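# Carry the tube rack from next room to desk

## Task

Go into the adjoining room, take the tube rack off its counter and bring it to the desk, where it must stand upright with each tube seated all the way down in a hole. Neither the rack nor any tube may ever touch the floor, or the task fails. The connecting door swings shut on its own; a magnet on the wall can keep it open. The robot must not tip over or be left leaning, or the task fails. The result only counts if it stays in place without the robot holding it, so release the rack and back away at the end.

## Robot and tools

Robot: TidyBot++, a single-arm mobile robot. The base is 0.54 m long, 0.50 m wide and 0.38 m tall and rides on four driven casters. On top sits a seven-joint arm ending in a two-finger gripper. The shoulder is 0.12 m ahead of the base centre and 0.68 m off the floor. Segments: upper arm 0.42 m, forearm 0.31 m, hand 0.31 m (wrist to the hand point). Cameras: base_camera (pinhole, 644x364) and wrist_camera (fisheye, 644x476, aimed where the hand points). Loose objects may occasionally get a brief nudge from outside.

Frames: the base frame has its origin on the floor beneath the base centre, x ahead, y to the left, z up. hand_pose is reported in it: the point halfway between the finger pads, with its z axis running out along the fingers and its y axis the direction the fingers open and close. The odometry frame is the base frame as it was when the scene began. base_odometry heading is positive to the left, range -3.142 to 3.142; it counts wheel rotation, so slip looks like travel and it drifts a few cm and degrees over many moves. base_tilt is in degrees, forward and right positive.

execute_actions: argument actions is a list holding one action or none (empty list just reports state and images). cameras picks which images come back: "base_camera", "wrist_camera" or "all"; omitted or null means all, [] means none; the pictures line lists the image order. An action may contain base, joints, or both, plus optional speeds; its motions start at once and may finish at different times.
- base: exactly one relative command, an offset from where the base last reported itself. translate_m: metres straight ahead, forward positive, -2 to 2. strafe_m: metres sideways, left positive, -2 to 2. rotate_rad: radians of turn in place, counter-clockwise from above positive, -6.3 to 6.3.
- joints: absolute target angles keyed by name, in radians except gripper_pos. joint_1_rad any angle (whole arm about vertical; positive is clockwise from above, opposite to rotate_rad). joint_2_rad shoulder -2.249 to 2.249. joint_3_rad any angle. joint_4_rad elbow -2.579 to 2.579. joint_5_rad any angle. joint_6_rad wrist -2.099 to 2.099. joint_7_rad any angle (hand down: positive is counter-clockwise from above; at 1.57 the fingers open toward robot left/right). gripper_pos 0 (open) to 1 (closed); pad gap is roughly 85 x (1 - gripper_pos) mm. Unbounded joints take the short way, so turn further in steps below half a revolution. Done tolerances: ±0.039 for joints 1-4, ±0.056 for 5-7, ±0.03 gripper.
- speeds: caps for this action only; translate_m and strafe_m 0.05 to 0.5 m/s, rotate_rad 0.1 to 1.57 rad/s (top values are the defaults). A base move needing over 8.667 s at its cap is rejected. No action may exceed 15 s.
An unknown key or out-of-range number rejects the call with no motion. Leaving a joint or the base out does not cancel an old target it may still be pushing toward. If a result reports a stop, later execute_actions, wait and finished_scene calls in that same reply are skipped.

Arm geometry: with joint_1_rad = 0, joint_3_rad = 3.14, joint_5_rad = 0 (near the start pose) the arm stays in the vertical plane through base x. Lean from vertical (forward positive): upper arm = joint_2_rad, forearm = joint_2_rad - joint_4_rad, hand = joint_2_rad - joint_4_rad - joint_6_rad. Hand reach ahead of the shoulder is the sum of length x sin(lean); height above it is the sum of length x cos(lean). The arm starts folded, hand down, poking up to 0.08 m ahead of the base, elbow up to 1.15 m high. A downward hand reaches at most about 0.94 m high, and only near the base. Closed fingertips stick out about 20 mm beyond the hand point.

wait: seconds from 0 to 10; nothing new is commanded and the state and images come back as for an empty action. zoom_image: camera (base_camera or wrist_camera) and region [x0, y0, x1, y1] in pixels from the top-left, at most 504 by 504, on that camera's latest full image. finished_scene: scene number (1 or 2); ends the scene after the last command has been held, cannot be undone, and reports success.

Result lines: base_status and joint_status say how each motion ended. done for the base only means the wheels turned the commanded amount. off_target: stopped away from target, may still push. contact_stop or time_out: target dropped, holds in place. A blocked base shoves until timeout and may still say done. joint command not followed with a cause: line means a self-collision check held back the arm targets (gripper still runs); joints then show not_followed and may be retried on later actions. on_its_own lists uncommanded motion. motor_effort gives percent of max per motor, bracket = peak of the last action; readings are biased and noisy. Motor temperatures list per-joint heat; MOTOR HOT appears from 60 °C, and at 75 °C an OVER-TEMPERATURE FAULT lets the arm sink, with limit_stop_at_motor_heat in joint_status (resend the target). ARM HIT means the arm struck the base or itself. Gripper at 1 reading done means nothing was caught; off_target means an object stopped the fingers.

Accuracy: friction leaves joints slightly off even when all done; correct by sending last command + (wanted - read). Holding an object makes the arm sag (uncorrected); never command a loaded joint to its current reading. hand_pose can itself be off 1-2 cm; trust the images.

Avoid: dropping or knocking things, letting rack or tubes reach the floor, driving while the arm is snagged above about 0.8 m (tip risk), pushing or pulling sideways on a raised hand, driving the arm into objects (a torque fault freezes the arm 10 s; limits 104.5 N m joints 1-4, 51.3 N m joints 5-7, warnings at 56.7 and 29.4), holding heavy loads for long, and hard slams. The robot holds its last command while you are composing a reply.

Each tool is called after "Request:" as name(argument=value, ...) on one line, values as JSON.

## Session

Request:
execute_actions(actions=[{"joints":{"joint_2_rad":-1.1,"joint_4_rad":-1.9,"joint_6_rad":-1.1}}])

Scene clock: 2.03 s.
Motor temperatures (°C, as the motors report them): [33 31 32 36 43 37 41]
base_odometry: x=+0.000 y=+0.000 heading=+0.000 (m, m, rad; odometry frame)
base_tilt: forward=-0.3 right=+0.6 (deg)
base_status: not commanded
joint_positions: joint_1_rad=-0.044 joint_2_rad=-1.084 joint_3_rad=+3.141 joint_4_rad=-1.906 joint_5_rad=-0.041 joint_6_rad=-1.048 joint_7_rad=+1.615 gripper_pos=+0.000
joint_status: all done
motor_effort: joint_1_rad=-1(1) joint_2_rad=+16(18) joint_3_rad=+1(2) joint_4_rad=+16(19) joint_5_rad=+2(1) joint_6_rad=+9(8) joint_7_rad=+0(1) (%)
hand_pose: x=+0.2739 y=+0.0195 z=+1.0009 quat_wxyz=(-0.020, +0.804, +0.038, +0.594) (m; base frame)
pictures: base_camera, wrist_camera
Images, in order (width x height): base_camera 644x364, wrist_camera 644x476.

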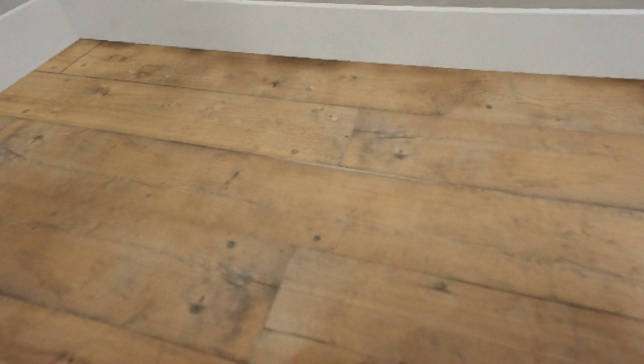

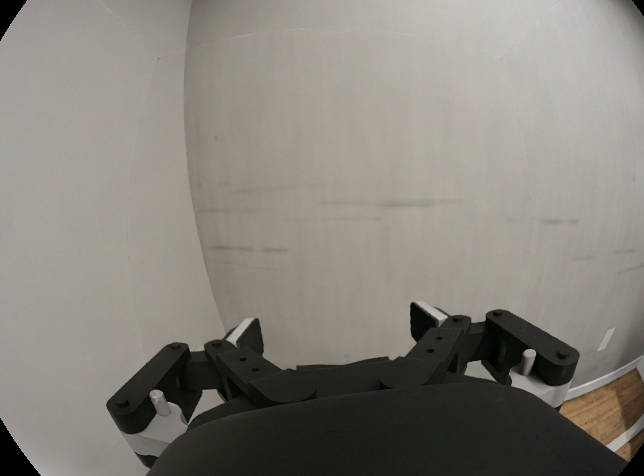

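Request:
execute_actions(actions=[{"base":{"rotate_rad":2.92},"joints":{"joint_1_rad":0.015,"joint_5_rad":0.03}}])

Scene clock: 8.97 s.
Motor temperatures (°C, as the motors report them): [33 31 32 36 43 37 41]
base_odometry: x=+0.000 y=+0.000 heading=+2.920 (m, m, rad; odometry frame)
base_tilt: forward=-0.3 right=+0.6 (deg)
base_status: done
joint_positions: joint_1_rad=+0.003 joint_2_rad=-1.084 joint_3_rad=+3.141 joint_4_rad=-1.906 joint_5_rad=+0.000 joint_6_rad=-1.048 joint_7_rad=+1.615 gripper_pos=+0.000
joint_status: all done
motor_effort: joint_1_rad=-1(3) joint_2_rad=+16(16) joint_3_rad=+2(2) joint_4_rad=+16(17) joint_5_rad=+1(1) joint_6_rad=+9(9) joint_7_rad=-1(0) (%)
hand_pose: x=+0.2747 y=+0.0010 z=+1.0006 quat_wxyz=(+0.014, +0.805, +0.017, +0.593) (m; base frame)
pictures: base_camera, wrist_camera
Images, in order (width x height): base_camera 644x364, wrist_camera 644x476.

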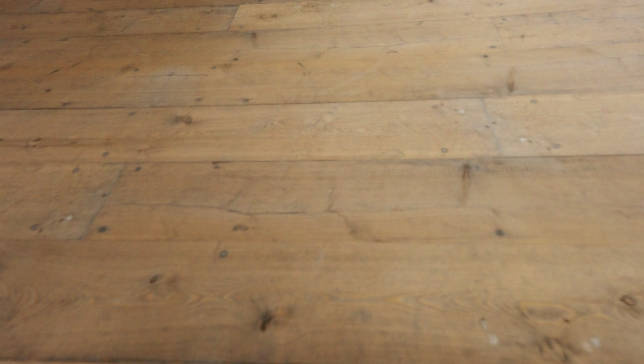

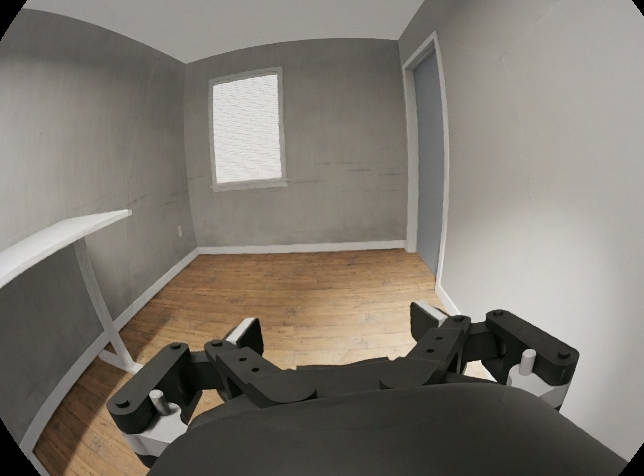

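Request:
execute_actions(actions=[{"base":{"translate_m":2.0}}], cameras=[])

Request:
execute_actions(actions=[{"base":{"rotate_rad":-1.61},"joints":{"joint_6_rad":-1.5}}], cameras=[])

Request:
execute_actions(actions=[{"base":{"strafe_m":0.35}}])

Scene clock: 20.90 s.
Motor temperatures (°C, as the motors report them): [33 31 32 36 43 37 41]
base_odometry: x=-1.952 y=+0.438 heading=+2.920 (m, m, rad; odometry frame)
base_tilt: forward=-0.3 right=+0.6 (deg)
base_status: done
joint_positions: joint_1_rad=+0.003 joint_2_rad=-1.086 joint_3_rad=+3.141 joint_4_rad=-1.906 joint_5_rad=+0.000 joint_6_rad=-1.052 joint_7_rad=+1.615 gripper_pos=+0.000
joint_status: not commanded
motor_effort: joint_1_rad=-1(1) joint_2_rad=+15(19) joint_3_rad=+1(1) joint_4_rad=+16(17) joint_5_rad=+1(1) joint_6_rad=+9(9) joint_7_rad=+0(1) (%)
hand_pose: x=+0.2737 y=+0.0010 z=+1.0004 quat_wxyz=(+0.014, +0.805, +0.017, +0.593) (m; base frame)
pictures: none
No camera images: the call's "cameras" was empty. Leave "cameras" out to get every camera's image.

Scene clock: 23.23 s.
Motor temperatures (°C, as the motors report them): [33 31 32 36 43 37 41]
base_odometry: x=-1.952 y=+0.438 heading=+1.311 (m, m, rad; odometry frame)
base_tilt: forward=-0.3 right=+0.6 (deg)
base_status: done
joint_positions: joint_1_rad=+0.003 joint_2_rad=-1.086 joint_3_rad=+3.141 joint_4_rad=-1.903 joint_5_rad=+0.000 joint_6_rad=-1.475 joint_7_rad=+1.615 gripper_pos=+0.000
joint_status: all done
motor_effort: joint_1_rad=-1(1) joint_2_rad=+16(18) joint_3_rad=+1(2) joint_4_rad=+15(16) joint_5_rad=+1(2) joint_6_rad=+7(9) joint_7_rad=-1(0) (%)
hand_pose: x=+0.2097 y=+0.0011 z=+0.8874 quat_wxyz=(+0.010, +0.911, +0.019, +0.412) (m; base frame)
pictures: none
No camera images: the call's "cameras" was empty. Leave "cameras" out to get every camera's image.

Scene clock: 25.27 s.
Motor temperatures (°C, as the motors report them): [33 31 32 36 43 37 41]
base_odometry: x=-2.290 y=+0.528 heading=+1.310 (m, m, rad; odometry frame)
base_tilt: forward=-0.3 right=+0.6 (deg)
base_status: done
joint_positions: joint_1_rad=+0.006 joint_2_rad=-1.086 joint_3_rad=+3.141 joint_4_rad=-1.903 joint_5_rad=+0.001 joint_6_rad=-1.475 joint_7_rad=+1.615 gripper_pos=+0.000
joint_status: not commanded
motor_effort: joint_1_rad=-1(2) joint_2_rad=+17(17) joint_3_rad=+1(3) joint_4_rad=+15(15) joint_5_rad=+1(0) joint_6_rad=+7(7) joint_7_rad=+0(0) (%)
hand_pose: x=+0.2097 y=+0.0008 z=+0.8874 quat_wxyz=(+0.011, +0.911, +0.018, +0.412) (m; base frame)
pictures: base_camera, wrist_camera
Images, in order (width x height): base_camera 644x364, wrist_camera 644x476.

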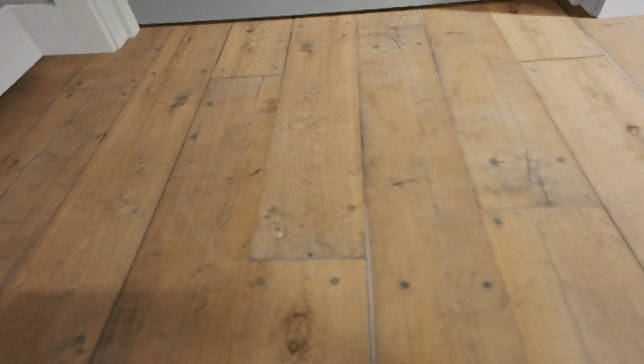

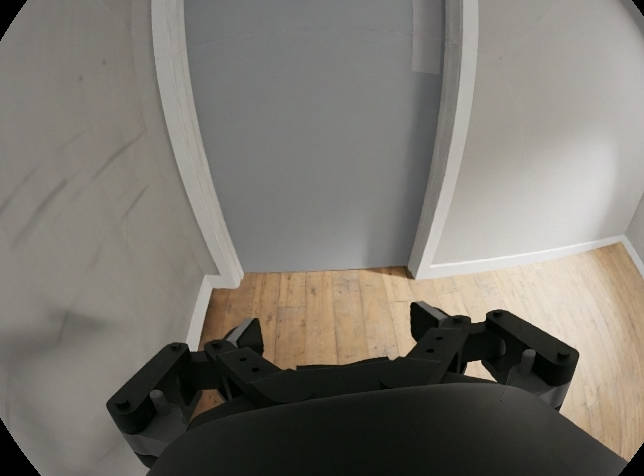

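Request:
execute_actions(actions=[{"base":{"strafe_m":-0.08}}], cameras=[])

Request:
execute_actions(actions=[{"base":{"translate_m":0.6}}], cameras=["base_camera"])

Request:
execute_actions(actions=[{"base":{"translate_m":0.4},"speeds":{"translate_m":0.07}}])

Scene clock: 30.00 s.
Motor temperatures (°C, as the motors report them): [33 31 32 36 43 37 41]
base_odometry: x=-2.213 y=+0.508 heading=+1.310 (m, m, rad; odometry frame)
base_tilt: forward=-0.3 right=+0.6 (deg)
base_status: done
joint_positions: joint_1_rad=+0.006 joint_2_rad=-1.086 joint_3_rad=+3.141 joint_4_rad=-1.903 joint_5_rad=+0.001 joint_6_rad=-1.475 joint_7_rad=+1.615 gripper_pos=+0.000
joint_status: not commanded
motor_effort: joint_1_rad=-1(1) joint_2_rad=+18(19) joint_3_rad=+1(3) joint_4_rad=+15(15) joint_5_rad=+2(1) joint_6_rad=+7(7) joint_7_rad=+0(0) (%)
hand_pose: x=+0.2097 y=+0.0007 z=+0.8874 quat_wxyz=(+0.011, +0.911, +0.018, +0.412) (m; base frame)
pictures: none
No camera images: the call's "cameras" was empty. Leave "cameras" out to get every camera's image.

Scene clock: 32.57 s.
Motor temperatures (°C, as the motors report them): [33 31 32 36 43 37 41]
base_odometry: x=-2.058 y=+1.088 heading=+1.310 (m, m, rad; odometry frame)
base_tilt: forward=-0.3 right=+0.6 (deg)
base_status: done
joint_positions: joint_1_rad=+0.006 joint_2_rad=-1.087 joint_3_rad=+3.141 joint_4_rad=-1.903 joint_5_rad=+0.001 joint_6_rad=-1.475 joint_7_rad=+1.615 gripper_pos=+0.000
joint_status: not commanded
motor_effort: joint_1_rad=+0(3) joint_2_rad=+17(20) joint_3_rad=+2(2) joint_4_rad=+15(16) joint_5_rad=+2(2) joint_6_rad=+7(7) joint_7_rad=-1(0) (%)
hand_pose: x=+0.2095 y=+0.0007 z=+0.8875 quat_wxyz=(+0.011, +0.911, +0.018, +0.413) (m; base frame)
pictures: base_camera
Images, in order (width x height): base_camera 644x364.

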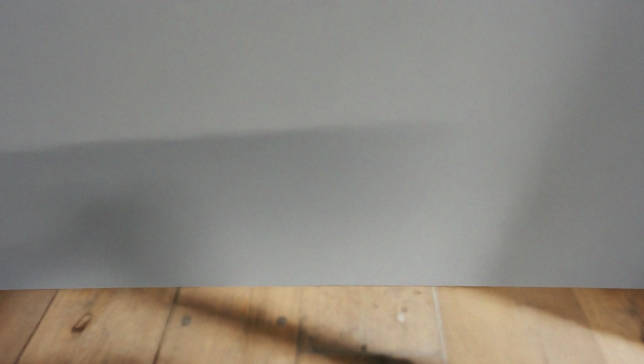

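Scene clock: 38.80 s.
Motor temperatures (°C, as the motors report them): [33 31 32 36 43 37 41]
base_odometry: x=-1.955 y=+1.474 heading=+1.310 (m, m, rad; odometry frame)
base_tilt: forward=-0.3 right=+0.6 (deg)
base_status: done
joint_positions: joint_1_rad=+0.006 joint_2_rad=-1.088 joint_3_rad=+3.141 joint_4_rad=-1.903 joint_5_rad=+0.001 joint_6_rad=-1.475 joint_7_rad=+1.615 gripper_pos=+0.000
joint_status: not commanded
motor_effort: joint_1_rad=-1(1) joint_2_rad=+19(20) joint_3_rad=+1(2) joint_4_rad=+15(16) joint_5_rad=+1(1) joint_6_rad=+7(7) joint_7_rad=+0(0) (%)
hand_pose: x=+0.2093 y=+0.0006 z=+0.8876 quat_wxyz=(+0.011, +0.910, +0.018, +0.413) (m; base frame)
pictures: base_camera, wrist_camera
Images, in order (width x height): base_camera 644x364, wrist_camera 644x476.

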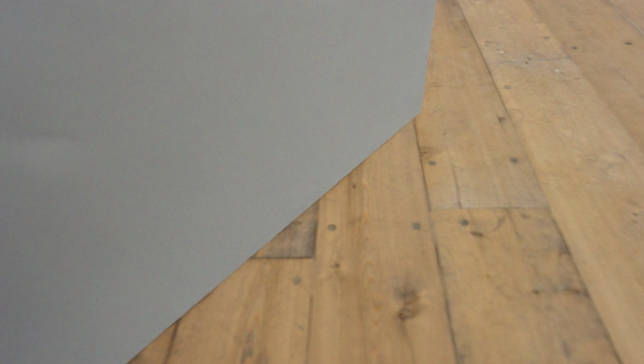

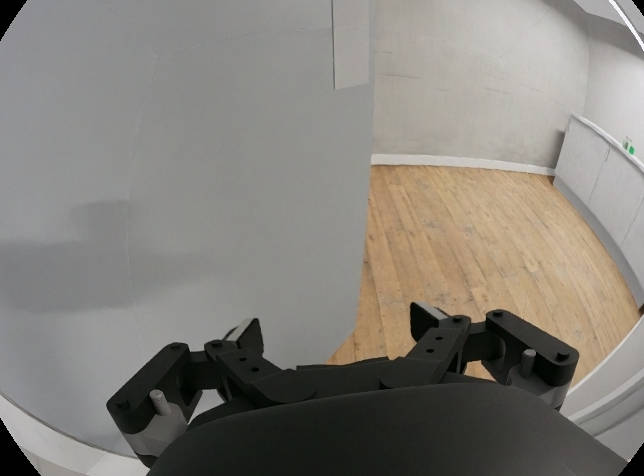

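Request:
execute_actions(actions=[{"base":{"translate_m":0.85},"speeds":{"translate_m":0.2},"joints":{"joint_6_rad":-1.9}}], cameras=[])

Request:
execute_actions(actions=[{"base":{"strafe_m":0.18},"speeds":{"strafe_m":0.08},"joints":{"joint_1_rad":-0.9}}])

Scene clock: 47.27 s.
Motor temperatures (°C, as the motors report them): [33 31 32 36 43 37 41]
base_odometry: x=-1.736 y=+2.295 heading=+1.310 (m, m, rad; odometry frame)
base_tilt: forward=-0.3 right=+0.6 (deg)
base_status: done
joint_positions: joint_1_rad=+0.006 joint_2_rad=-1.089 joint_3_rad=+3.141 joint_4_rad=-1.901 joint_5_rad=+0.001 joint_6_rad=-1.876 joint_7_rad=+1.615 gripper_pos=+0.000
joint_status: all done
motor_effort: joint_1_rad=-1(2) joint_2_rad=+18(22) joint_3_rad=+1(2) joint_4_rad=+14(15) joint_5_rad=+1(1) joint_6_rad=+3(7) joint_7_rad=+0(0) (%)
hand_pose: x=+0.1108 y=+0.0011 z=+0.8132 quat_wxyz=(+0.006, +0.974, +0.019, +0.225) (m; base frame)
pictures: none
No camera images: the call's "cameras" was empty. Leave "cameras" out to get every camera's image.

Scene clock: 50.07 s.
Motor temperatures (°C, as the motors report them): [33 31 32 36 43 37 41]
base_odometry: x=-1.910 y=+2.342 heading=+1.310 (m, m, rad; odometry frame)
base_tilt: forward=-0.3 right=+0.6 (deg)
base_status: done
joint_positions: joint_1_rad=-0.881 joint_2_rad=-1.089 joint_3_rad=+3.141 joint_4_rad=-1.901 joint_5_rad=+0.001 joint_6_rad=-1.876 joint_7_rad=+1.615 gripper_pos=+0.000
joint_status: all done
motor_effort: joint_1_rad=-1(2) joint_2_rad=+19(20) joint_3_rad=+2(2) joint_4_rad=+14(14) joint_5_rad=+2(1) joint_6_rad=+4(4) joint_7_rad=+0(0) (%)
hand_pose: x=+0.1130 y=-0.0057 z=+0.8132 quat_wxyz=(-0.091, +0.872, +0.435, +0.206) (m; base frame)
pictures: base_camera, wrist_camera
Images, in order (width x height): base_camera 644x364, wrist_camera 644x476.

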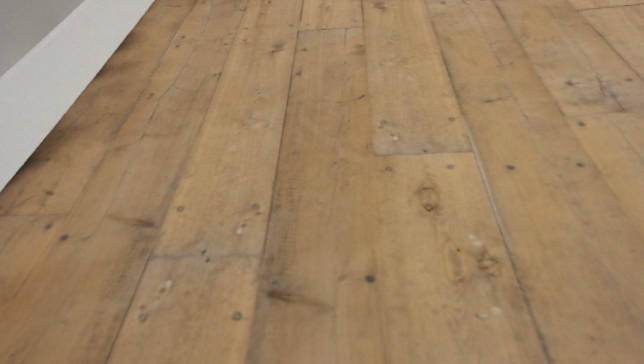

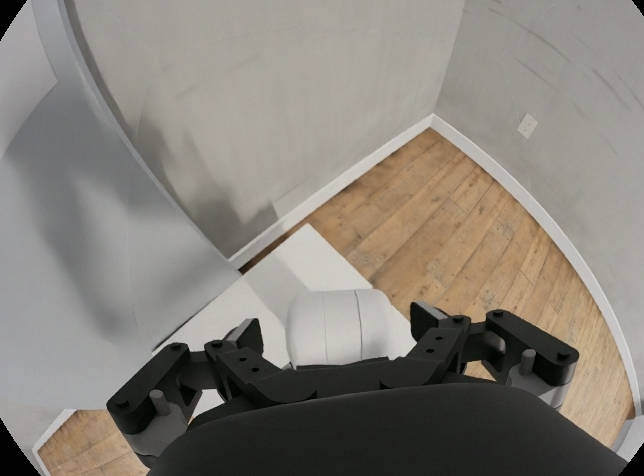

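Request:
execute_actions(actions=[{"base":{"strafe_m":0.02},"speeds":{"strafe_m":0.05}}], cameras=["base_camera"])

Request:
execute_actions(actions=[{"base":{"strafe_m":-0.08},"speeds":{"strafe_m":0.1}}], cameras=["wrist_camera"])

Scene clock: 53.90 s.
Motor temperatures (°C, as the motors report them): [33 31 32 36 43 37 41]
base_odometry: x=-1.929 y=+2.347 heading=+1.310 (m, m, rad; odometry frame)
base_tilt: forward=-0.3 right=+0.6 (deg)
base_status: done
joint_positions: joint_1_rad=-0.882 joint_2_rad=-1.089 joint_3_rad=+3.141 joint_4_rad=-1.901 joint_5_rad=+0.001 joint_6_rad=-1.876 joint_7_rad=+1.615 gripper_pos=+0.000
joint_status: not commanded
motor_effort: joint_1_rad=-1(1) joint_2_rad=+19(20) joint_3_rad=+1(2) joint_4_rad=+13(14) joint_5_rad=+1(1) joint_6_rad=+4(4) joint_7_rad=+0(1) (%)
hand_pose: x=+0.1130 y=-0.0057 z=+0.8132 quat_wxyz=(-0.091, +0.872, +0.435, +0.206) (m; base frame)
pictures: base_camera
Images, in order (width x height): base_camera 644x364.

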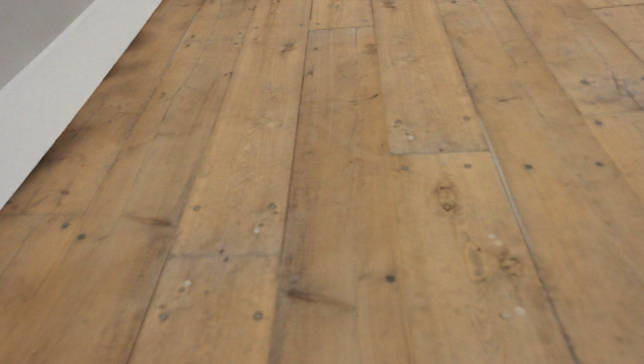

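Scene clock: 55.27 s.
Motor temperatures (°C, as the motors report them): [33 31 32 36 43 37 41]
base_odometry: x=-1.852 y=+2.326 heading=+1.310 (m, m, rad; odometry frame)
base_tilt: forward=-0.3 right=+0.6 (deg)
base_status: done
joint_positions: joint_1_rad=-0.883 joint_2_rad=-1.089 joint_3_rad=+3.141 joint_4_rad=-1.901 joint_5_rad=+0.001 joint_6_rad=-1.876 joint_7_rad=+1.615 gripper_pos=+0.000
joint_status: not commanded
motor_effort: joint_1_rad=-1(0) joint_2_rad=+19(20) joint_3_rad=+1(2) joint_4_rad=+14(14) joint_5_rad=+2(1) joint_6_rad=+4(4) joint_7_rad=+0(0) (%)
hand_pose: x=+0.1130 y=-0.0057 z=+0.8132 quat_wxyz=(-0.091, +0.872, +0.436, +0.206) (m; base frame)
pictures: wrist_camera
Images, in order (width x height): wrist_camera 644x476.

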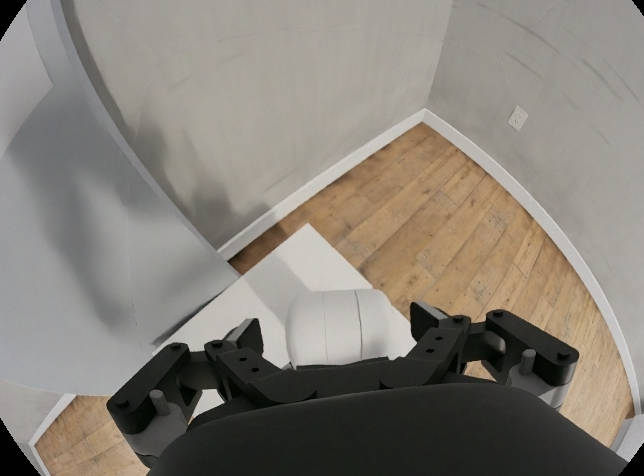

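Not latched.

Request:
execute_actions(actions=[{"base":{"strafe_m":0.1},"speeds":{"strafe_m":0.06}}])

Scene clock: 63.23 s.
Motor temperatures (°C, as the motors report them): [33 31 32 36 43 37 41]
base_odometry: x=-1.948 y=+2.352 heading=+1.310 (m, m, rad; odometry frame)
base_tilt: forward=-0.3 right=+0.6 (deg)
base_status: done
joint_positions: joint_1_rad=-0.884 joint_2_rad=-1.089 joint_3_rad=+3.141 joint_4_rad=-1.901 joint_5_rad=+0.002 joint_6_rad=-1.876 joint_7_rad=+1.615 gripper_pos=+0.000
joint_status: not commanded
motor_effort: joint_1_rad=-1(1) joint_2_rad=+19(20) joint_3_rad=+1(2) joint_4_rad=+14(14) joint_5_rad=+2(0) joint_6_rad=+4(4) joint_7_rad=-1(0) (%)
hand_pose: x=+0.1131 y=-0.0057 z=+0.8132 quat_wxyz=(-0.091, +0.871, +0.436, +0.206) (m; base frame)
pictures: base_camera, wrist_camera
Images, in order (width x height): base_camera 644x364, wrist_camera 644x476.

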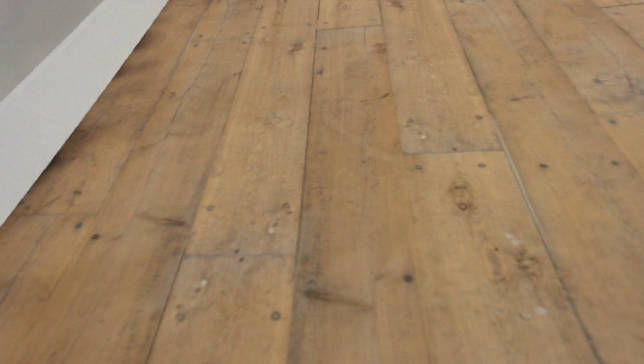

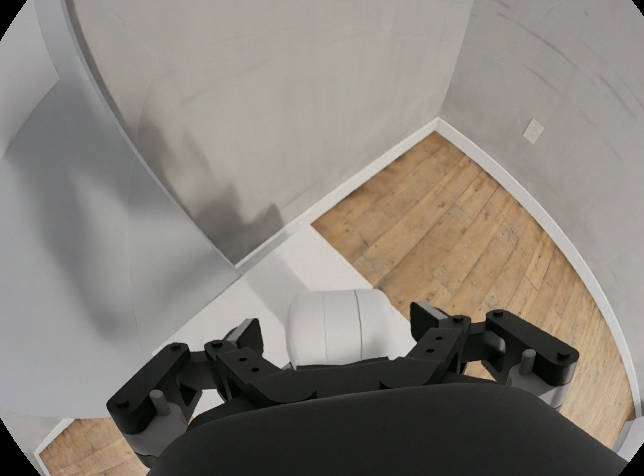

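Request:
execute_actions(actions=[{"base":{"strafe_m":0.015},"speeds":{"strafe_m":0.05}}])

Scene clock: 68.50 s.
Motor temperatures (°C, as the motors report them): [33 31 32 36 43 37 41]
base_odometry: x=-1.963 y=+2.356 heading=+1.310 (m, m, rad; odometry frame)
base_tilt: forward=-0.3 right=+0.6 (deg)
base_status: done
joint_positions: joint_1_rad=-0.884 joint_2_rad=-1.089 joint_3_rad=+3.141 joint_4_rad=-1.901 joint_5_rad=+0.002 joint_6_rad=-1.876 joint_7_rad=+1.615 gripper_pos=+0.000
joint_status: not commanded
motor_effort: joint_1_rad=-1(0) joint_2_rad=+19(21) joint_3_rad=+2(2) joint_4_rad=+14(14) joint_5_rad=+1(1) joint_6_rad=+4(4) joint_7_rad=+0(1) (%)
hand_pose: x=+0.1131 y=-0.0057 z=+0.8132 quat_wxyz=(-0.091, +0.871, +0.436, +0.206) (m; base frame)
pictures: base_camera, wrist_camera
Images, in order (width x height): base_camera 644x364, wrist_camera 644x476.

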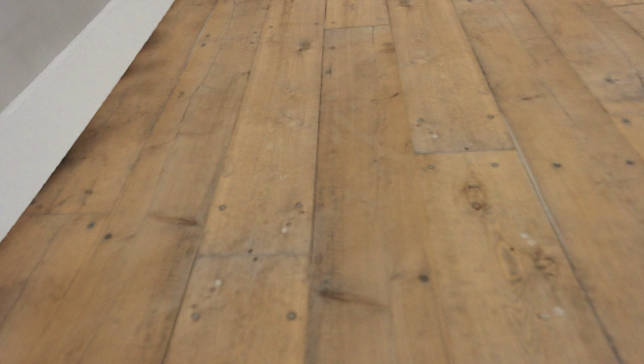

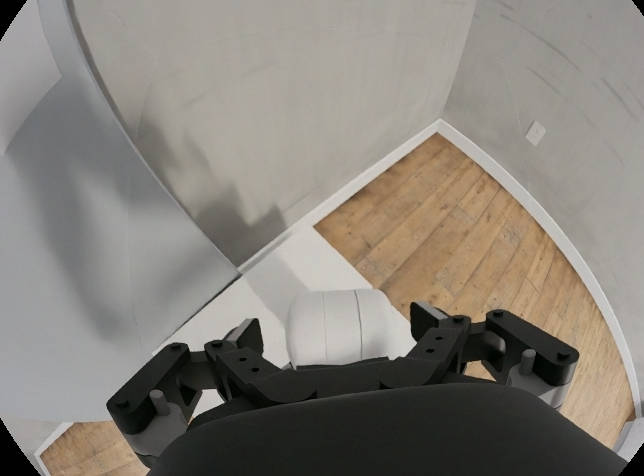

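A small gap appeared; maybe it snapped on.

Request:
execute_actions(actions=[{"base":{"strafe_m":-0.06},"speeds":{"strafe_m":0.1}}], cameras=["wrist_camera"])

Scene clock: 72.53 s.
Motor temperatures (°C, as the motors report them): [33 31 32 36 43 37 41]
base_odometry: x=-1.904 y=+2.340 heading=+1.310 (m, m, rad; odometry frame)
base_tilt: forward=-0.3 right=+0.6 (deg)
base_status: done
joint_positions: joint_1_rad=-0.884 joint_2_rad=-1.089 joint_3_rad=+3.141 joint_4_rad=-1.901 joint_5_rad=+0.002 joint_6_rad=-1.876 joint_7_rad=+1.615 gripper_pos=+0.000
joint_status: not commanded
motor_effort: joint_1_rad=-1(2) joint_2_rad=+19(20) joint_3_rad=+1(2) joint_4_rad=+14(14) joint_5_rad=+2(2) joint_6_rad=+4(4) joint_7_rad=-1(0) (%)
hand_pose: x=+0.1130 y=-0.0058 z=+0.8132 quat_wxyz=(-0.091, +0.871, +0.436, +0.206) (m; base frame)
pictures: wrist_camera
Images, in order (width x height): wrist_camera 644x476.

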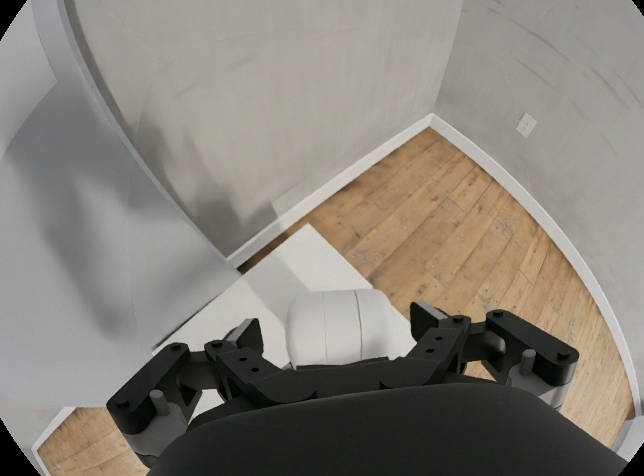

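Request:
execute_actions(actions=[{"base":{"strafe_m":0.085},"speeds":{"strafe_m":0.05}}])

Scene clock: 79.67 s.
Motor temperatures (°C, as the motors report them): [33 31 32 36 43 37 41]
base_odometry: x=-1.973 y=+2.359 heading=+1.311 (m, m, rad; odometry frame)
base_tilt: forward=-0.3 right=+0.6 (deg)
base_status: strafe_m time_out (by the wheels' count: +0.071 of +0.085)
joint_positions: joint_1_rad=-0.886 joint_2_rad=-1.091 joint_3_rad=+3.140 joint_4_rad=-1.901 joint_5_rad=+0.004 joint_6_rad=-1.876 joint_7_rad=+1.615 gripper_pos=+0.000
joint_status: not commanded
motor_effort: joint_1_rad=-2(8) joint_2_rad=+18(30) joint_3_rad=+2(6) joint_4_rad=+14(15) joint_5_rad=+2(1) joint_6_rad=+4(7) joint_7_rad=+0(0) (%)
hand_pose: x=+0.1134 y=-0.0064 z=+0.8131 quat_wxyz=(-0.090, +0.871, +0.436, +0.207) (m; base frame)
pictures: base_camera, wrist_camera
Images, in order (width x height): base_camera 644x364, wrist_camera 644x476.

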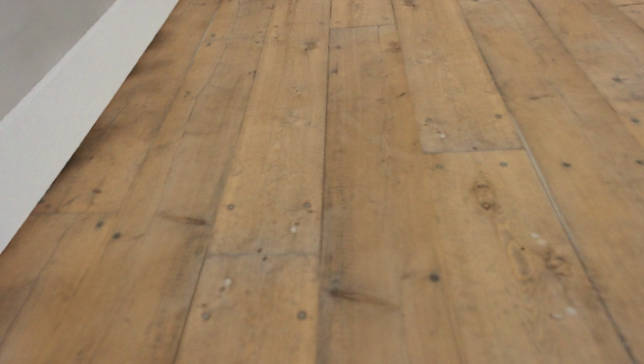

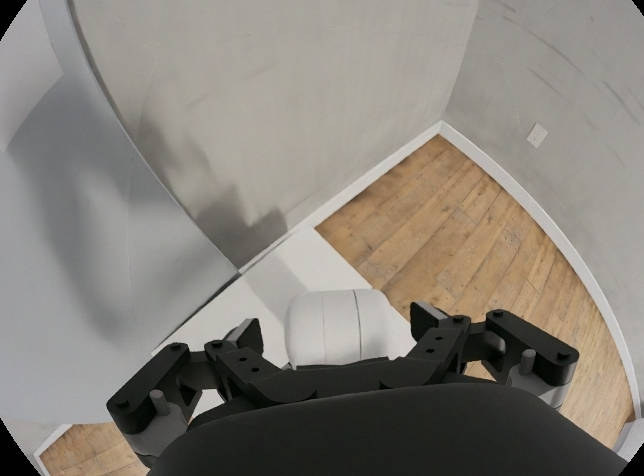

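Request:
execute_actions(actions=[{"base":{"strafe_m":-0.15},"speeds":{"strafe_m":0.15}}], cameras=["wrist_camera"])

Scene clock: 86.53 s.
Motor temperatures (°C, as the motors report them): [33 31 32 36 43 37 41]
base_odometry: x=-1.828 y=+2.320 heading=+1.312 (m, m, rad; odometry frame)
base_tilt: forward=-0.3 right=+0.6 (deg)
base_status: done
joint_positions: joint_1_rad=-0.886 joint_2_rad=-1.091 joint_3_rad=+3.140 joint_4_rad=-1.901 joint_5_rad=+0.004 joint_6_rad=-1.876 joint_7_rad=+1.615 gripper_pos=+0.000
joint_status: not commanded
motor_effort: joint_1_rad=-1(3) joint_2_rad=+19(21) joint_3_rad=+2(2) joint_4_rad=+14(14) joint_5_rad=+2(1) joint_6_rad=+4(4) joint_7_rad=+0(0) (%)
hand_pose: x=+0.1134 y=-0.0064 z=+0.8131 quat_wxyz=(-0.090, +0.871, +0.437, +0.207) (m; base frame)
pictures: wrist_camera
Images, in order (width x height): wrist_camera 644x476.

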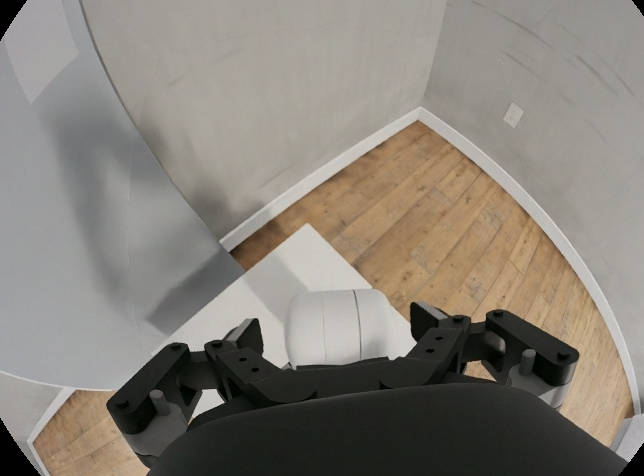

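Latched.

Request:
execute_actions(actions=[{"base":{"strafe_m":-1.2},"joints":{"joint_1_rad":0.015,"joint_6_rad":-1.0}}], cameras=[])

Request:
execute_actions(actions=[{"base":{"rotate_rad":-1.6}}])

Scene clock: 93.83 s.
Motor temperatures (°C, as the motors report them): [33 31 32 36 43 37 41]
base_odometry: x=-0.668 y=+2.013 heading=+1.312 (m, m, rad; odometry frame)
base_tilt: forward=-0.3 right=+0.6 (deg)
base_status: done
joint_positions: joint_1_rad=-0.004 joint_2_rad=-1.091 joint_3_rad=+3.140 joint_4_rad=-1.901 joint_5_rad=+0.004 joint_6_rad=-1.048 joint_7_rad=+1.615 gripper_pos=+0.000
joint_status: all done
motor_effort: joint_1_rad=+0(1) joint_2_rad=+17(20) joint_3_rad=+1(2) joint_4_rad=+16(16) joint_5_rad=+1(1) joint_6_rad=+9(9) joint_7_rad=+0(0) (%)
hand_pose: x=+0.2722 y=+0.0013 z=+1.0044 quat_wxyz=(+0.015, +0.801, +0.020, +0.598) (m; base frame)
pictures: none
No camera images: the call's "cameras" was empty. Leave "cameras" out to get every camera's image.

Scene clock: 96.13 s.
Motor temperatures (°C, as the motors report them): [33 31 32 36 43 37 41]
base_odometry: x=-0.668 y=+2.013 heading=-0.288 (m, m, rad; odometry frame)
base_tilt: forward=-0.3 right=+0.6 (deg)
base_status: done
joint_positions: joint_1_rad=-0.002 joint_2_rad=-1.091 joint_3_rad=+3.140 joint_4_rad=-1.901 joint_5_rad=+0.004 joint_6_rad=-1.048 joint_7_rad=+1.615 gripper_pos=+0.000
joint_status: not commanded
motor_effort: joint_1_rad=-1(1) joint_2_rad=+16(16) joint_3_rad=+1(2) joint_4_rad=+16(17) joint_5_rad=+1(2) joint_6_rad=+9(9) joint_7_rad=-1(0) (%)
hand_pose: x=+0.2722 y=+0.0010 z=+1.0044 quat_wxyz=(+0.015, +0.801, +0.019, +0.598) (m; base frame)
pictures: base_camera, wrist_camera
Images, in order (width x height): base_camera 644x364, wrist_camera 644x476.

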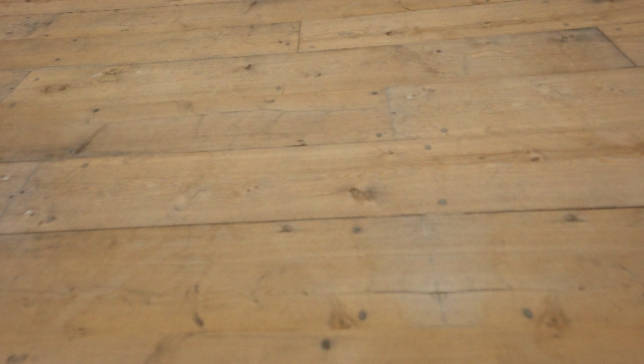

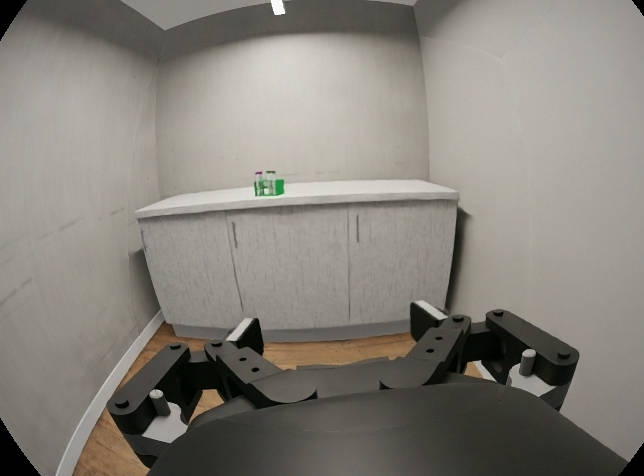

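Request:
execute_actions(actions=[{"base":{"strafe_m":0.36},"joints":{"joint_2_rad":-0.3,"joint_4_rad":-1.4,"joint_6_rad":-1.05,"gripper_pos":0.7}}], cameras=[])

Request:
execute_actions(actions=[{"base":{"translate_m":0.78}}])

Request:
zoom_image(camera="wrist_camera", region=[230,110,450,310])

Scene clock: 102.27 s.
Motor temperatures (°C, as the motors report them): [33 31 32 36 43 37 41]
base_odometry: x=-0.565 y=+2.359 heading=-0.288 (m, m, rad; odometry frame)
base_tilt: forward=-0.3 right=+0.6 (deg)
base_status: done
joint_positions: joint_1_rad=-0.002 joint_2_rad=-0.315 joint_3_rad=+3.140 joint_4_rad=-1.412 joint_5_rad=+0.004 joint_6_rad=-1.048 joint_7_rad=+1.615 gripper_pos=+0.700
joint_status: all done
motor_effort: joint_1_rad=-1(1) joint_2_rad=-9(17) joint_3_rad=+1(3) joint_4_rad=+18(19) joint_5_rad=+1(0) joint_6_rad=+8(9) joint_7_rad=+0(1) (%)
hand_pose: x=+0.5298 y=+0.0018 z=+1.0560 quat_wxyz=(+0.012, +0.878, +0.021, +0.478) (m; base frame)
pictures: none
No camera images: the call's "cameras" was empty. Leave "cameras" out to get every camera's image.

Scene clock: 105.20 s.
Motor temperatures (°C, as the motors report them): [33 31 32 36 43 37 41]
base_odometry: x=+0.183 y=+2.137 heading=-0.288 (m, m, rad; odometry frame)
base_tilt: forward=-0.3 right=+0.6 (deg)
base_status: done
joint_positions: joint_1_rad=-0.002 joint_2_rad=-0.310 joint_3_rad=+3.140 joint_4_rad=-1.408 joint_5_rad=+0.004 joint_6_rad=-1.048 joint_7_rad=+1.615 gripper_pos=+0.700
joint_status: not commanded
motor_effort: joint_1_rad=-1(1) joint_2_rad=-8(12) joint_3_rad=+1(1) joint_4_rad=+18(19) joint_5_rad=+1(1) joint_6_rad=+8(8) joint_7_rad=+0(0) (%)
hand_pose: x=+0.5319 y=+0.0018 z=+1.0561 quat_wxyz=(+0.012, +0.878, +0.021, +0.477) (m; base frame)
pictures: base_camera, wrist_camera
Images, in order (width x height): base_camera 644x364, wrist_camera 644x476.

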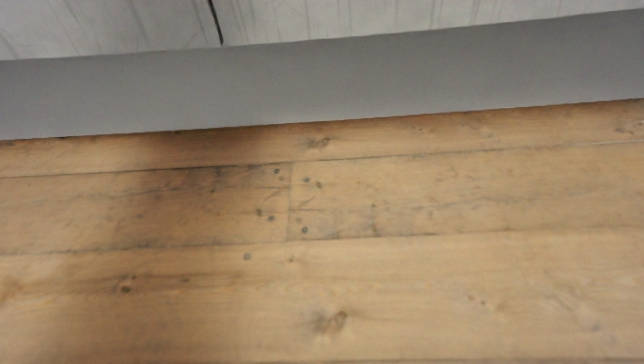

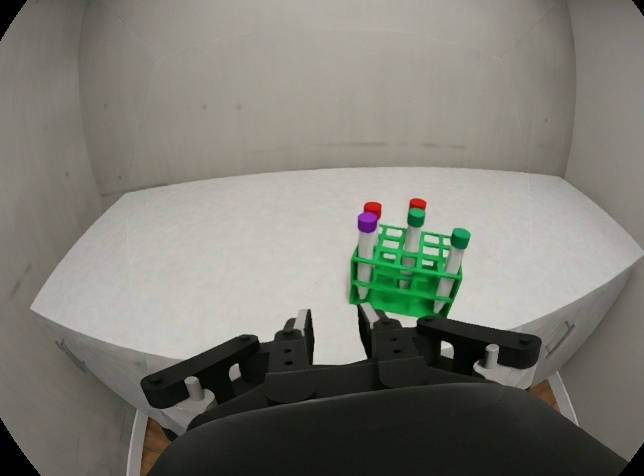

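Region (230, 110, 450, 310) of wrist_camera's 644x476 image, scaled by 2.291; it fills the top 458 rows of this view, and the rest is white.

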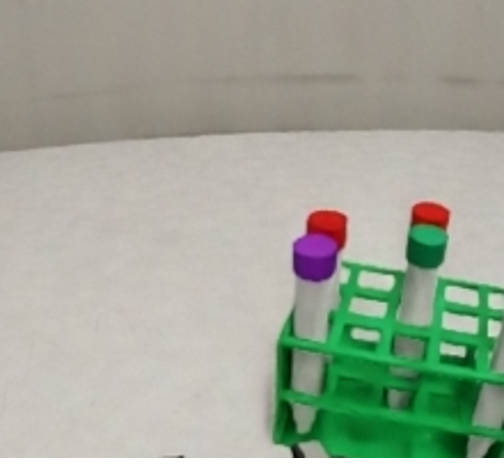

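Request:
execute_actions(actions=[{"base":{"translate_m":-0.14}}], cameras=[])

Request:
execute_actions(actions=[{"base":{"strafe_m":0.16},"joints":{"joint_7_rad":-0.03}}], cameras=[])

Request:
execute_actions(actions=[{"base":{"rotate_rad":-0.3},"joints":{"joint_2_rad":-0.192,"joint_4_rad":-2.015,"joint_6_rad":0.24}}], cameras=["wrist_camera"])

Scene clock: 115.47 s.
Motor temperatures (°C, as the motors report them): [33 31 32 36 43 37 41]
base_odometry: x=+0.048 y=+2.177 heading=-0.288 (m, m, rad; odometry frame)
base_tilt: forward=-0.3 right=+0.6 (deg)
base_status: done
joint_positions: joint_1_rad=-0.001 joint_2_rad=-0.308 joint_3_rad=+3.140 joint_4_rad=-1.407 joint_5_rad=+0.004 joint_6_rad=-1.048 joint_7_rad=+1.615 gripper_pos=+0.700
joint_status: not commanded
motor_effort: joint_1_rad=-1(2) joint_2_rad=-9(12) joint_3_rad=+1(2) joint_4_rad=+18(19) joint_5_rad=+2(1) joint_6_rad=+8(8) joint_7_rad=+0(0) (%)
hand_pose: x=+0.5325 y=+0.0014 z=+1.0558 quat_wxyz=(+0.012, +0.879, +0.021, +0.477) (m; base frame)
pictures: none
No camera images: the call's "cameras" was empty. Leave "cameras" out to get every camera's image.

Scene clock: 117.30 s.
Motor temperatures (°C, as the motors report them): [33 31 32 36 43 37 41]
base_odometry: x=+0.094 y=+2.331 heading=-0.288 (m, m, rad; odometry frame)
base_tilt: forward=-0.3 right=+0.6 (deg)
base_status: done
joint_positions: joint_1_rad=-0.001 joint_2_rad=-0.308 joint_3_rad=+3.139 joint_4_rad=-1.407 joint_5_rad=+0.005 joint_6_rad=-1.048 joint_7_rad=-0.006 gripper_pos=+0.700
joint_status: all done
motor_effort: joint_1_rad=-1(2) joint_2_rad=-10(10) joint_3_rad=+1(3) joint_4_rad=+18(19) joint_5_rad=+2(0) joint_6_rad=+8(8) joint_7_rad=+0(1) (%)
hand_pose: x=+0.5325 y=+0.0015 z=+1.0559 quat_wxyz=(-0.337, +0.621, -0.622, +0.338) (m; base frame)
pictures: none
No camera images: the call's "cameras" was empty. Leave "cameras" out to get every camera's image.

Scene clock: 119.23 s.
Motor temperatures (°C, as the motors report them): [33 31 32 36 43 37 41]
base_odometry: x=+0.094 y=+2.331 heading=-0.588 (m, m, rad; odometry frame)
base_tilt: forward=-0.3 right=+0.6 (deg)
base_status: done
joint_positions: joint_1_rad=+0.003 joint_2_rad=-0.217 joint_3_rad=+3.140 joint_4_rad=-2.007 joint_5_rad=+0.005 joint_6_rad=+0.193 joint_7_rad=-0.006 gripper_pos=+0.700
joint_status: all done
motor_effort: joint_1_rad=-1(2) joint_2_rad=-14(16) joint_3_rad=+1(2) joint_4_rad=+20(22) joint_5_rad=+2(3) joint_6_rad=+9(10) joint_7_rad=-1(0) (%)
hand_pose: x=+0.6465 y=+0.0011 z=+1.0164 quat_wxyz=(-0.494, +0.506, -0.507, +0.493) (m; base frame)
pictures: wrist_camera
Images, in order (width x height): wrist_camera 644x476.

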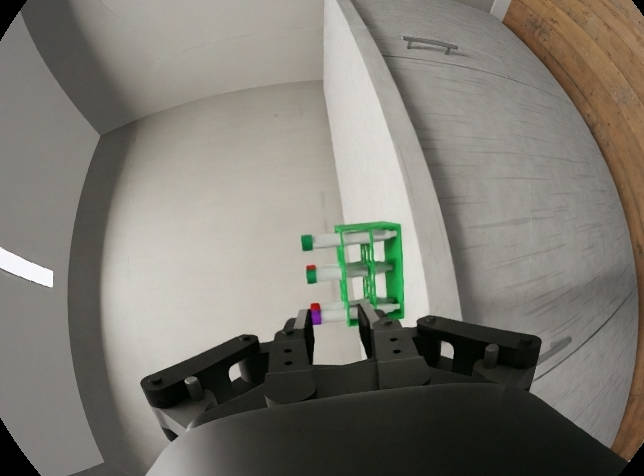

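Request:
execute_actions(actions=[{"base":{"translate_m":0.13},"speeds":{"translate_m":0.15},"joints":{"joint_2_rad":-0.17}}], cameras=["wrist_camera"])

Request:
zoom_image(camera="wrist_camera", region=[240,190,500,390])

Scene clock: 124.60 s.
Motor temperatures (°C, as the motors report them): [33 31 32 36 43 37 41]
base_odometry: x=+0.202 y=+2.259 heading=-0.588 (m, m, rad; odometry frame)
base_tilt: forward=-0.2 right=+0.6 (deg)
base_status: done
joint_positions: joint_1_rad=+0.003 joint_2_rad=-0.185 joint_3_rad=+3.140 joint_4_rad=-2.007 joint_5_rad=+0.005 joint_6_rad=+0.193 joint_7_rad=-0.006 gripper_pos=+0.700
joint_status: all done
motor_effort: joint_1_rad=-1(0) joint_2_rad=-16(18) joint_3_rad=+1(2) joint_4_rad=+20(21) joint_5_rad=+1(1) joint_6_rad=+9(10) joint_7_rad=+0(1) (%)
hand_pose: x=+0.6567 y=+0.0011 z=+0.9995 quat_wxyz=(-0.486, +0.514, -0.514, +0.485) (m; base frame)
pictures: wrist_camera
Images, in order (width x height): wrist_camera 644x476.

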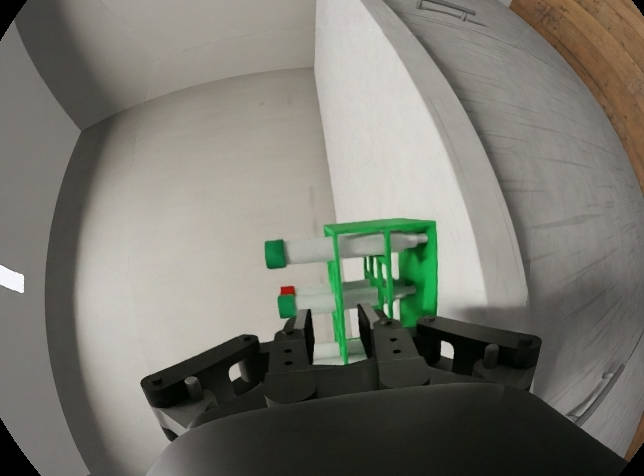

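Region (240, 190, 500, 390) of wrist_camera's 644x476 image, scaled by 1.938; it fills the top 388 rows of this view, and the rest is white.

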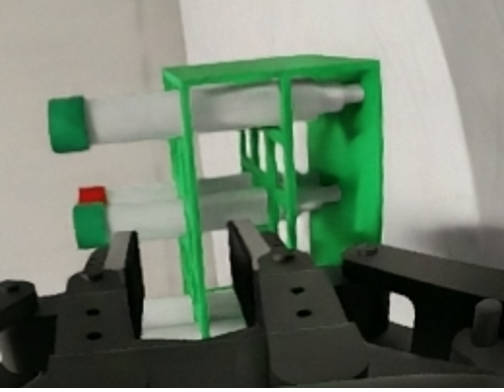

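Request:
execute_actions(actions=[{"base":{"strafe_m":-0.015},"speeds":{"strafe_m":0.05}}], cameras=[])

Request:
execute_actions(actions=[{"base":{"translate_m":0.04},"speeds":{"translate_m":0.05}}], cameras=["wrist_camera"])

Request:
zoom_image(camera="wrist_camera", region=[240,190,500,390])

Scene clock: 131.13 s.
Motor temperatures (°C, as the motors report them): [33 31 32 36 43 37 41]
base_odometry: x=+0.194 y=+2.246 heading=-0.588 (m, m, rad; odometry frame)
base_tilt: forward=-0.2 right=+0.6 (deg)
base_status: done
joint_positions: joint_1_rad=+0.003 joint_2_rad=-0.185 joint_3_rad=+3.140 joint_4_rad=-2.007 joint_5_rad=+0.005 joint_6_rad=+0.193 joint_7_rad=-0.006 gripper_pos=+0.700
joint_status: not commanded
motor_effort: joint_1_rad=-1(3) joint_2_rad=-15(18) joint_3_rad=+1(3) joint_4_rad=+20(20) joint_5_rad=+2(2) joint_6_rad=+9(9) joint_7_rad=-1(1) (%)
hand_pose: x=+0.6567 y=+0.0010 z=+0.9995 quat_wxyz=(-0.486, +0.514, -0.515, +0.485) (m; base frame)
pictures: none
No camera images: the call's "cameras" was empty. Leave "cameras" out to get every camera's image.

Scene clock: 132.43 s.
Motor temperatures (°C, as the motors report them): [33 31 32 36 43 37 41]
base_odometry: x=+0.227 y=+2.224 heading=-0.588 (m, m, rad; odometry frame)
base_tilt: forward=-0.2 right=+0.6 (deg)
base_status: done
joint_positions: joint_1_rad=+0.003 joint_2_rad=-0.184 joint_3_rad=+3.140 joint_4_rad=-2.007 joint_5_rad=+0.005 joint_6_rad=+0.194 joint_7_rad=-0.006 gripper_pos=+0.700
joint_status: not commanded
motor_effort: joint_1_rad=-1(1) joint_2_rad=-17(18) joint_3_rad=+1(2) joint_4_rad=+20(21) joint_5_rad=+1(2) joint_6_rad=+9(10) joint_7_rad=+0(0) (%)
hand_pose: x=+0.6570 y=+0.0010 z=+0.9988 quat_wxyz=(-0.485, +0.514, -0.515, +0.485) (m; base frame)
pictures: wrist_camera
Images, in order (width x height): wrist_camera 644x476.

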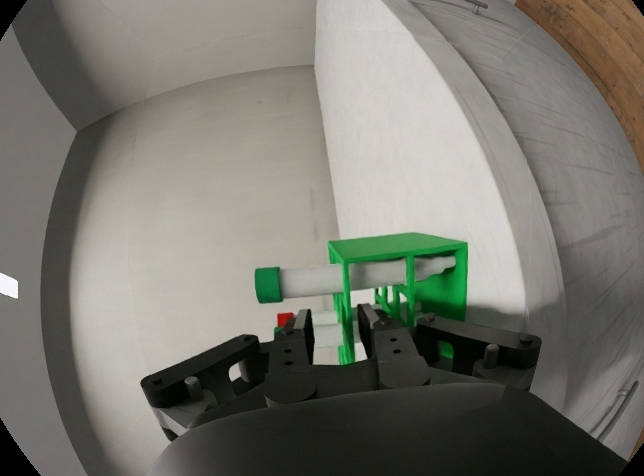

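Region (240, 190, 500, 390) of wrist_camera's 644x476 image, scaled by 1.938; it fills the top 388 rows of this view, and the rest is white.

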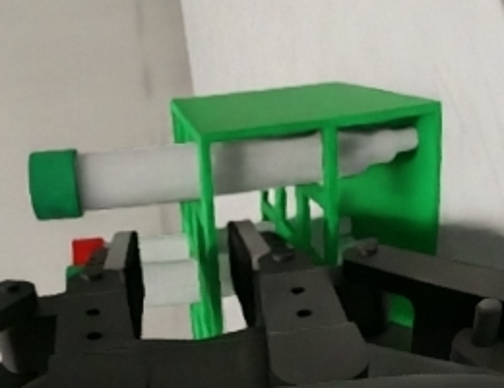

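Request:
execute_actions(actions=[{"base":{"translate_m":0.025},"speeds":{"translate_m":0.05}}], cameras=["wrist_camera"])

Request:
zoom_image(camera="wrist_camera", region=[240,190,500,390])

Scene clock: 143.03 s.
Motor temperatures (°C, as the motors report them): [33 31 32 36 43 37 41]
base_odometry: x=+0.248 y=+2.210 heading=-0.589 (m, m, rad; odometry frame)
base_tilt: forward=-0.2 right=+0.6 (deg)
base_status: done
joint_positions: joint_1_rad=+0.003 joint_2_rad=-0.183 joint_3_rad=+3.140 joint_4_rad=-2.007 joint_5_rad=+0.005 joint_6_rad=+0.194 joint_7_rad=-0.006 gripper_pos=+0.700
joint_status: not commanded
motor_effort: joint_1_rad=-1(2) joint_2_rad=-16(19) joint_3_rad=+0(1) joint_4_rad=+20(20) joint_5_rad=+2(1) joint_6_rad=+9(10) joint_7_rad=+0(1) (%)
hand_pose: x=+0.6574 y=+0.0010 z=+0.9980 quat_wxyz=(-0.485, +0.514, -0.515, +0.485) (m; base frame)
pictures: wrist_camera
Images, in order (width x height): wrist_camera 644x476.

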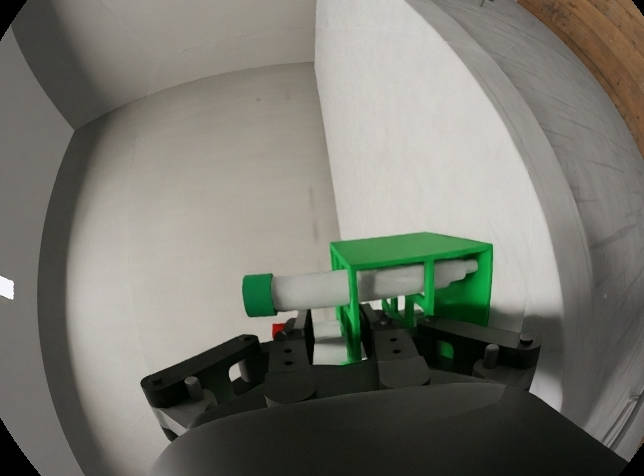

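Region (240, 190, 500, 390) of wrist_camera's 644x476 image, scaled by 1.938; it fills the top 388 rows of this view, and the rest is white.

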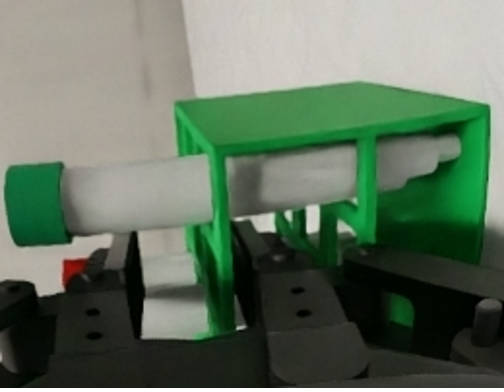

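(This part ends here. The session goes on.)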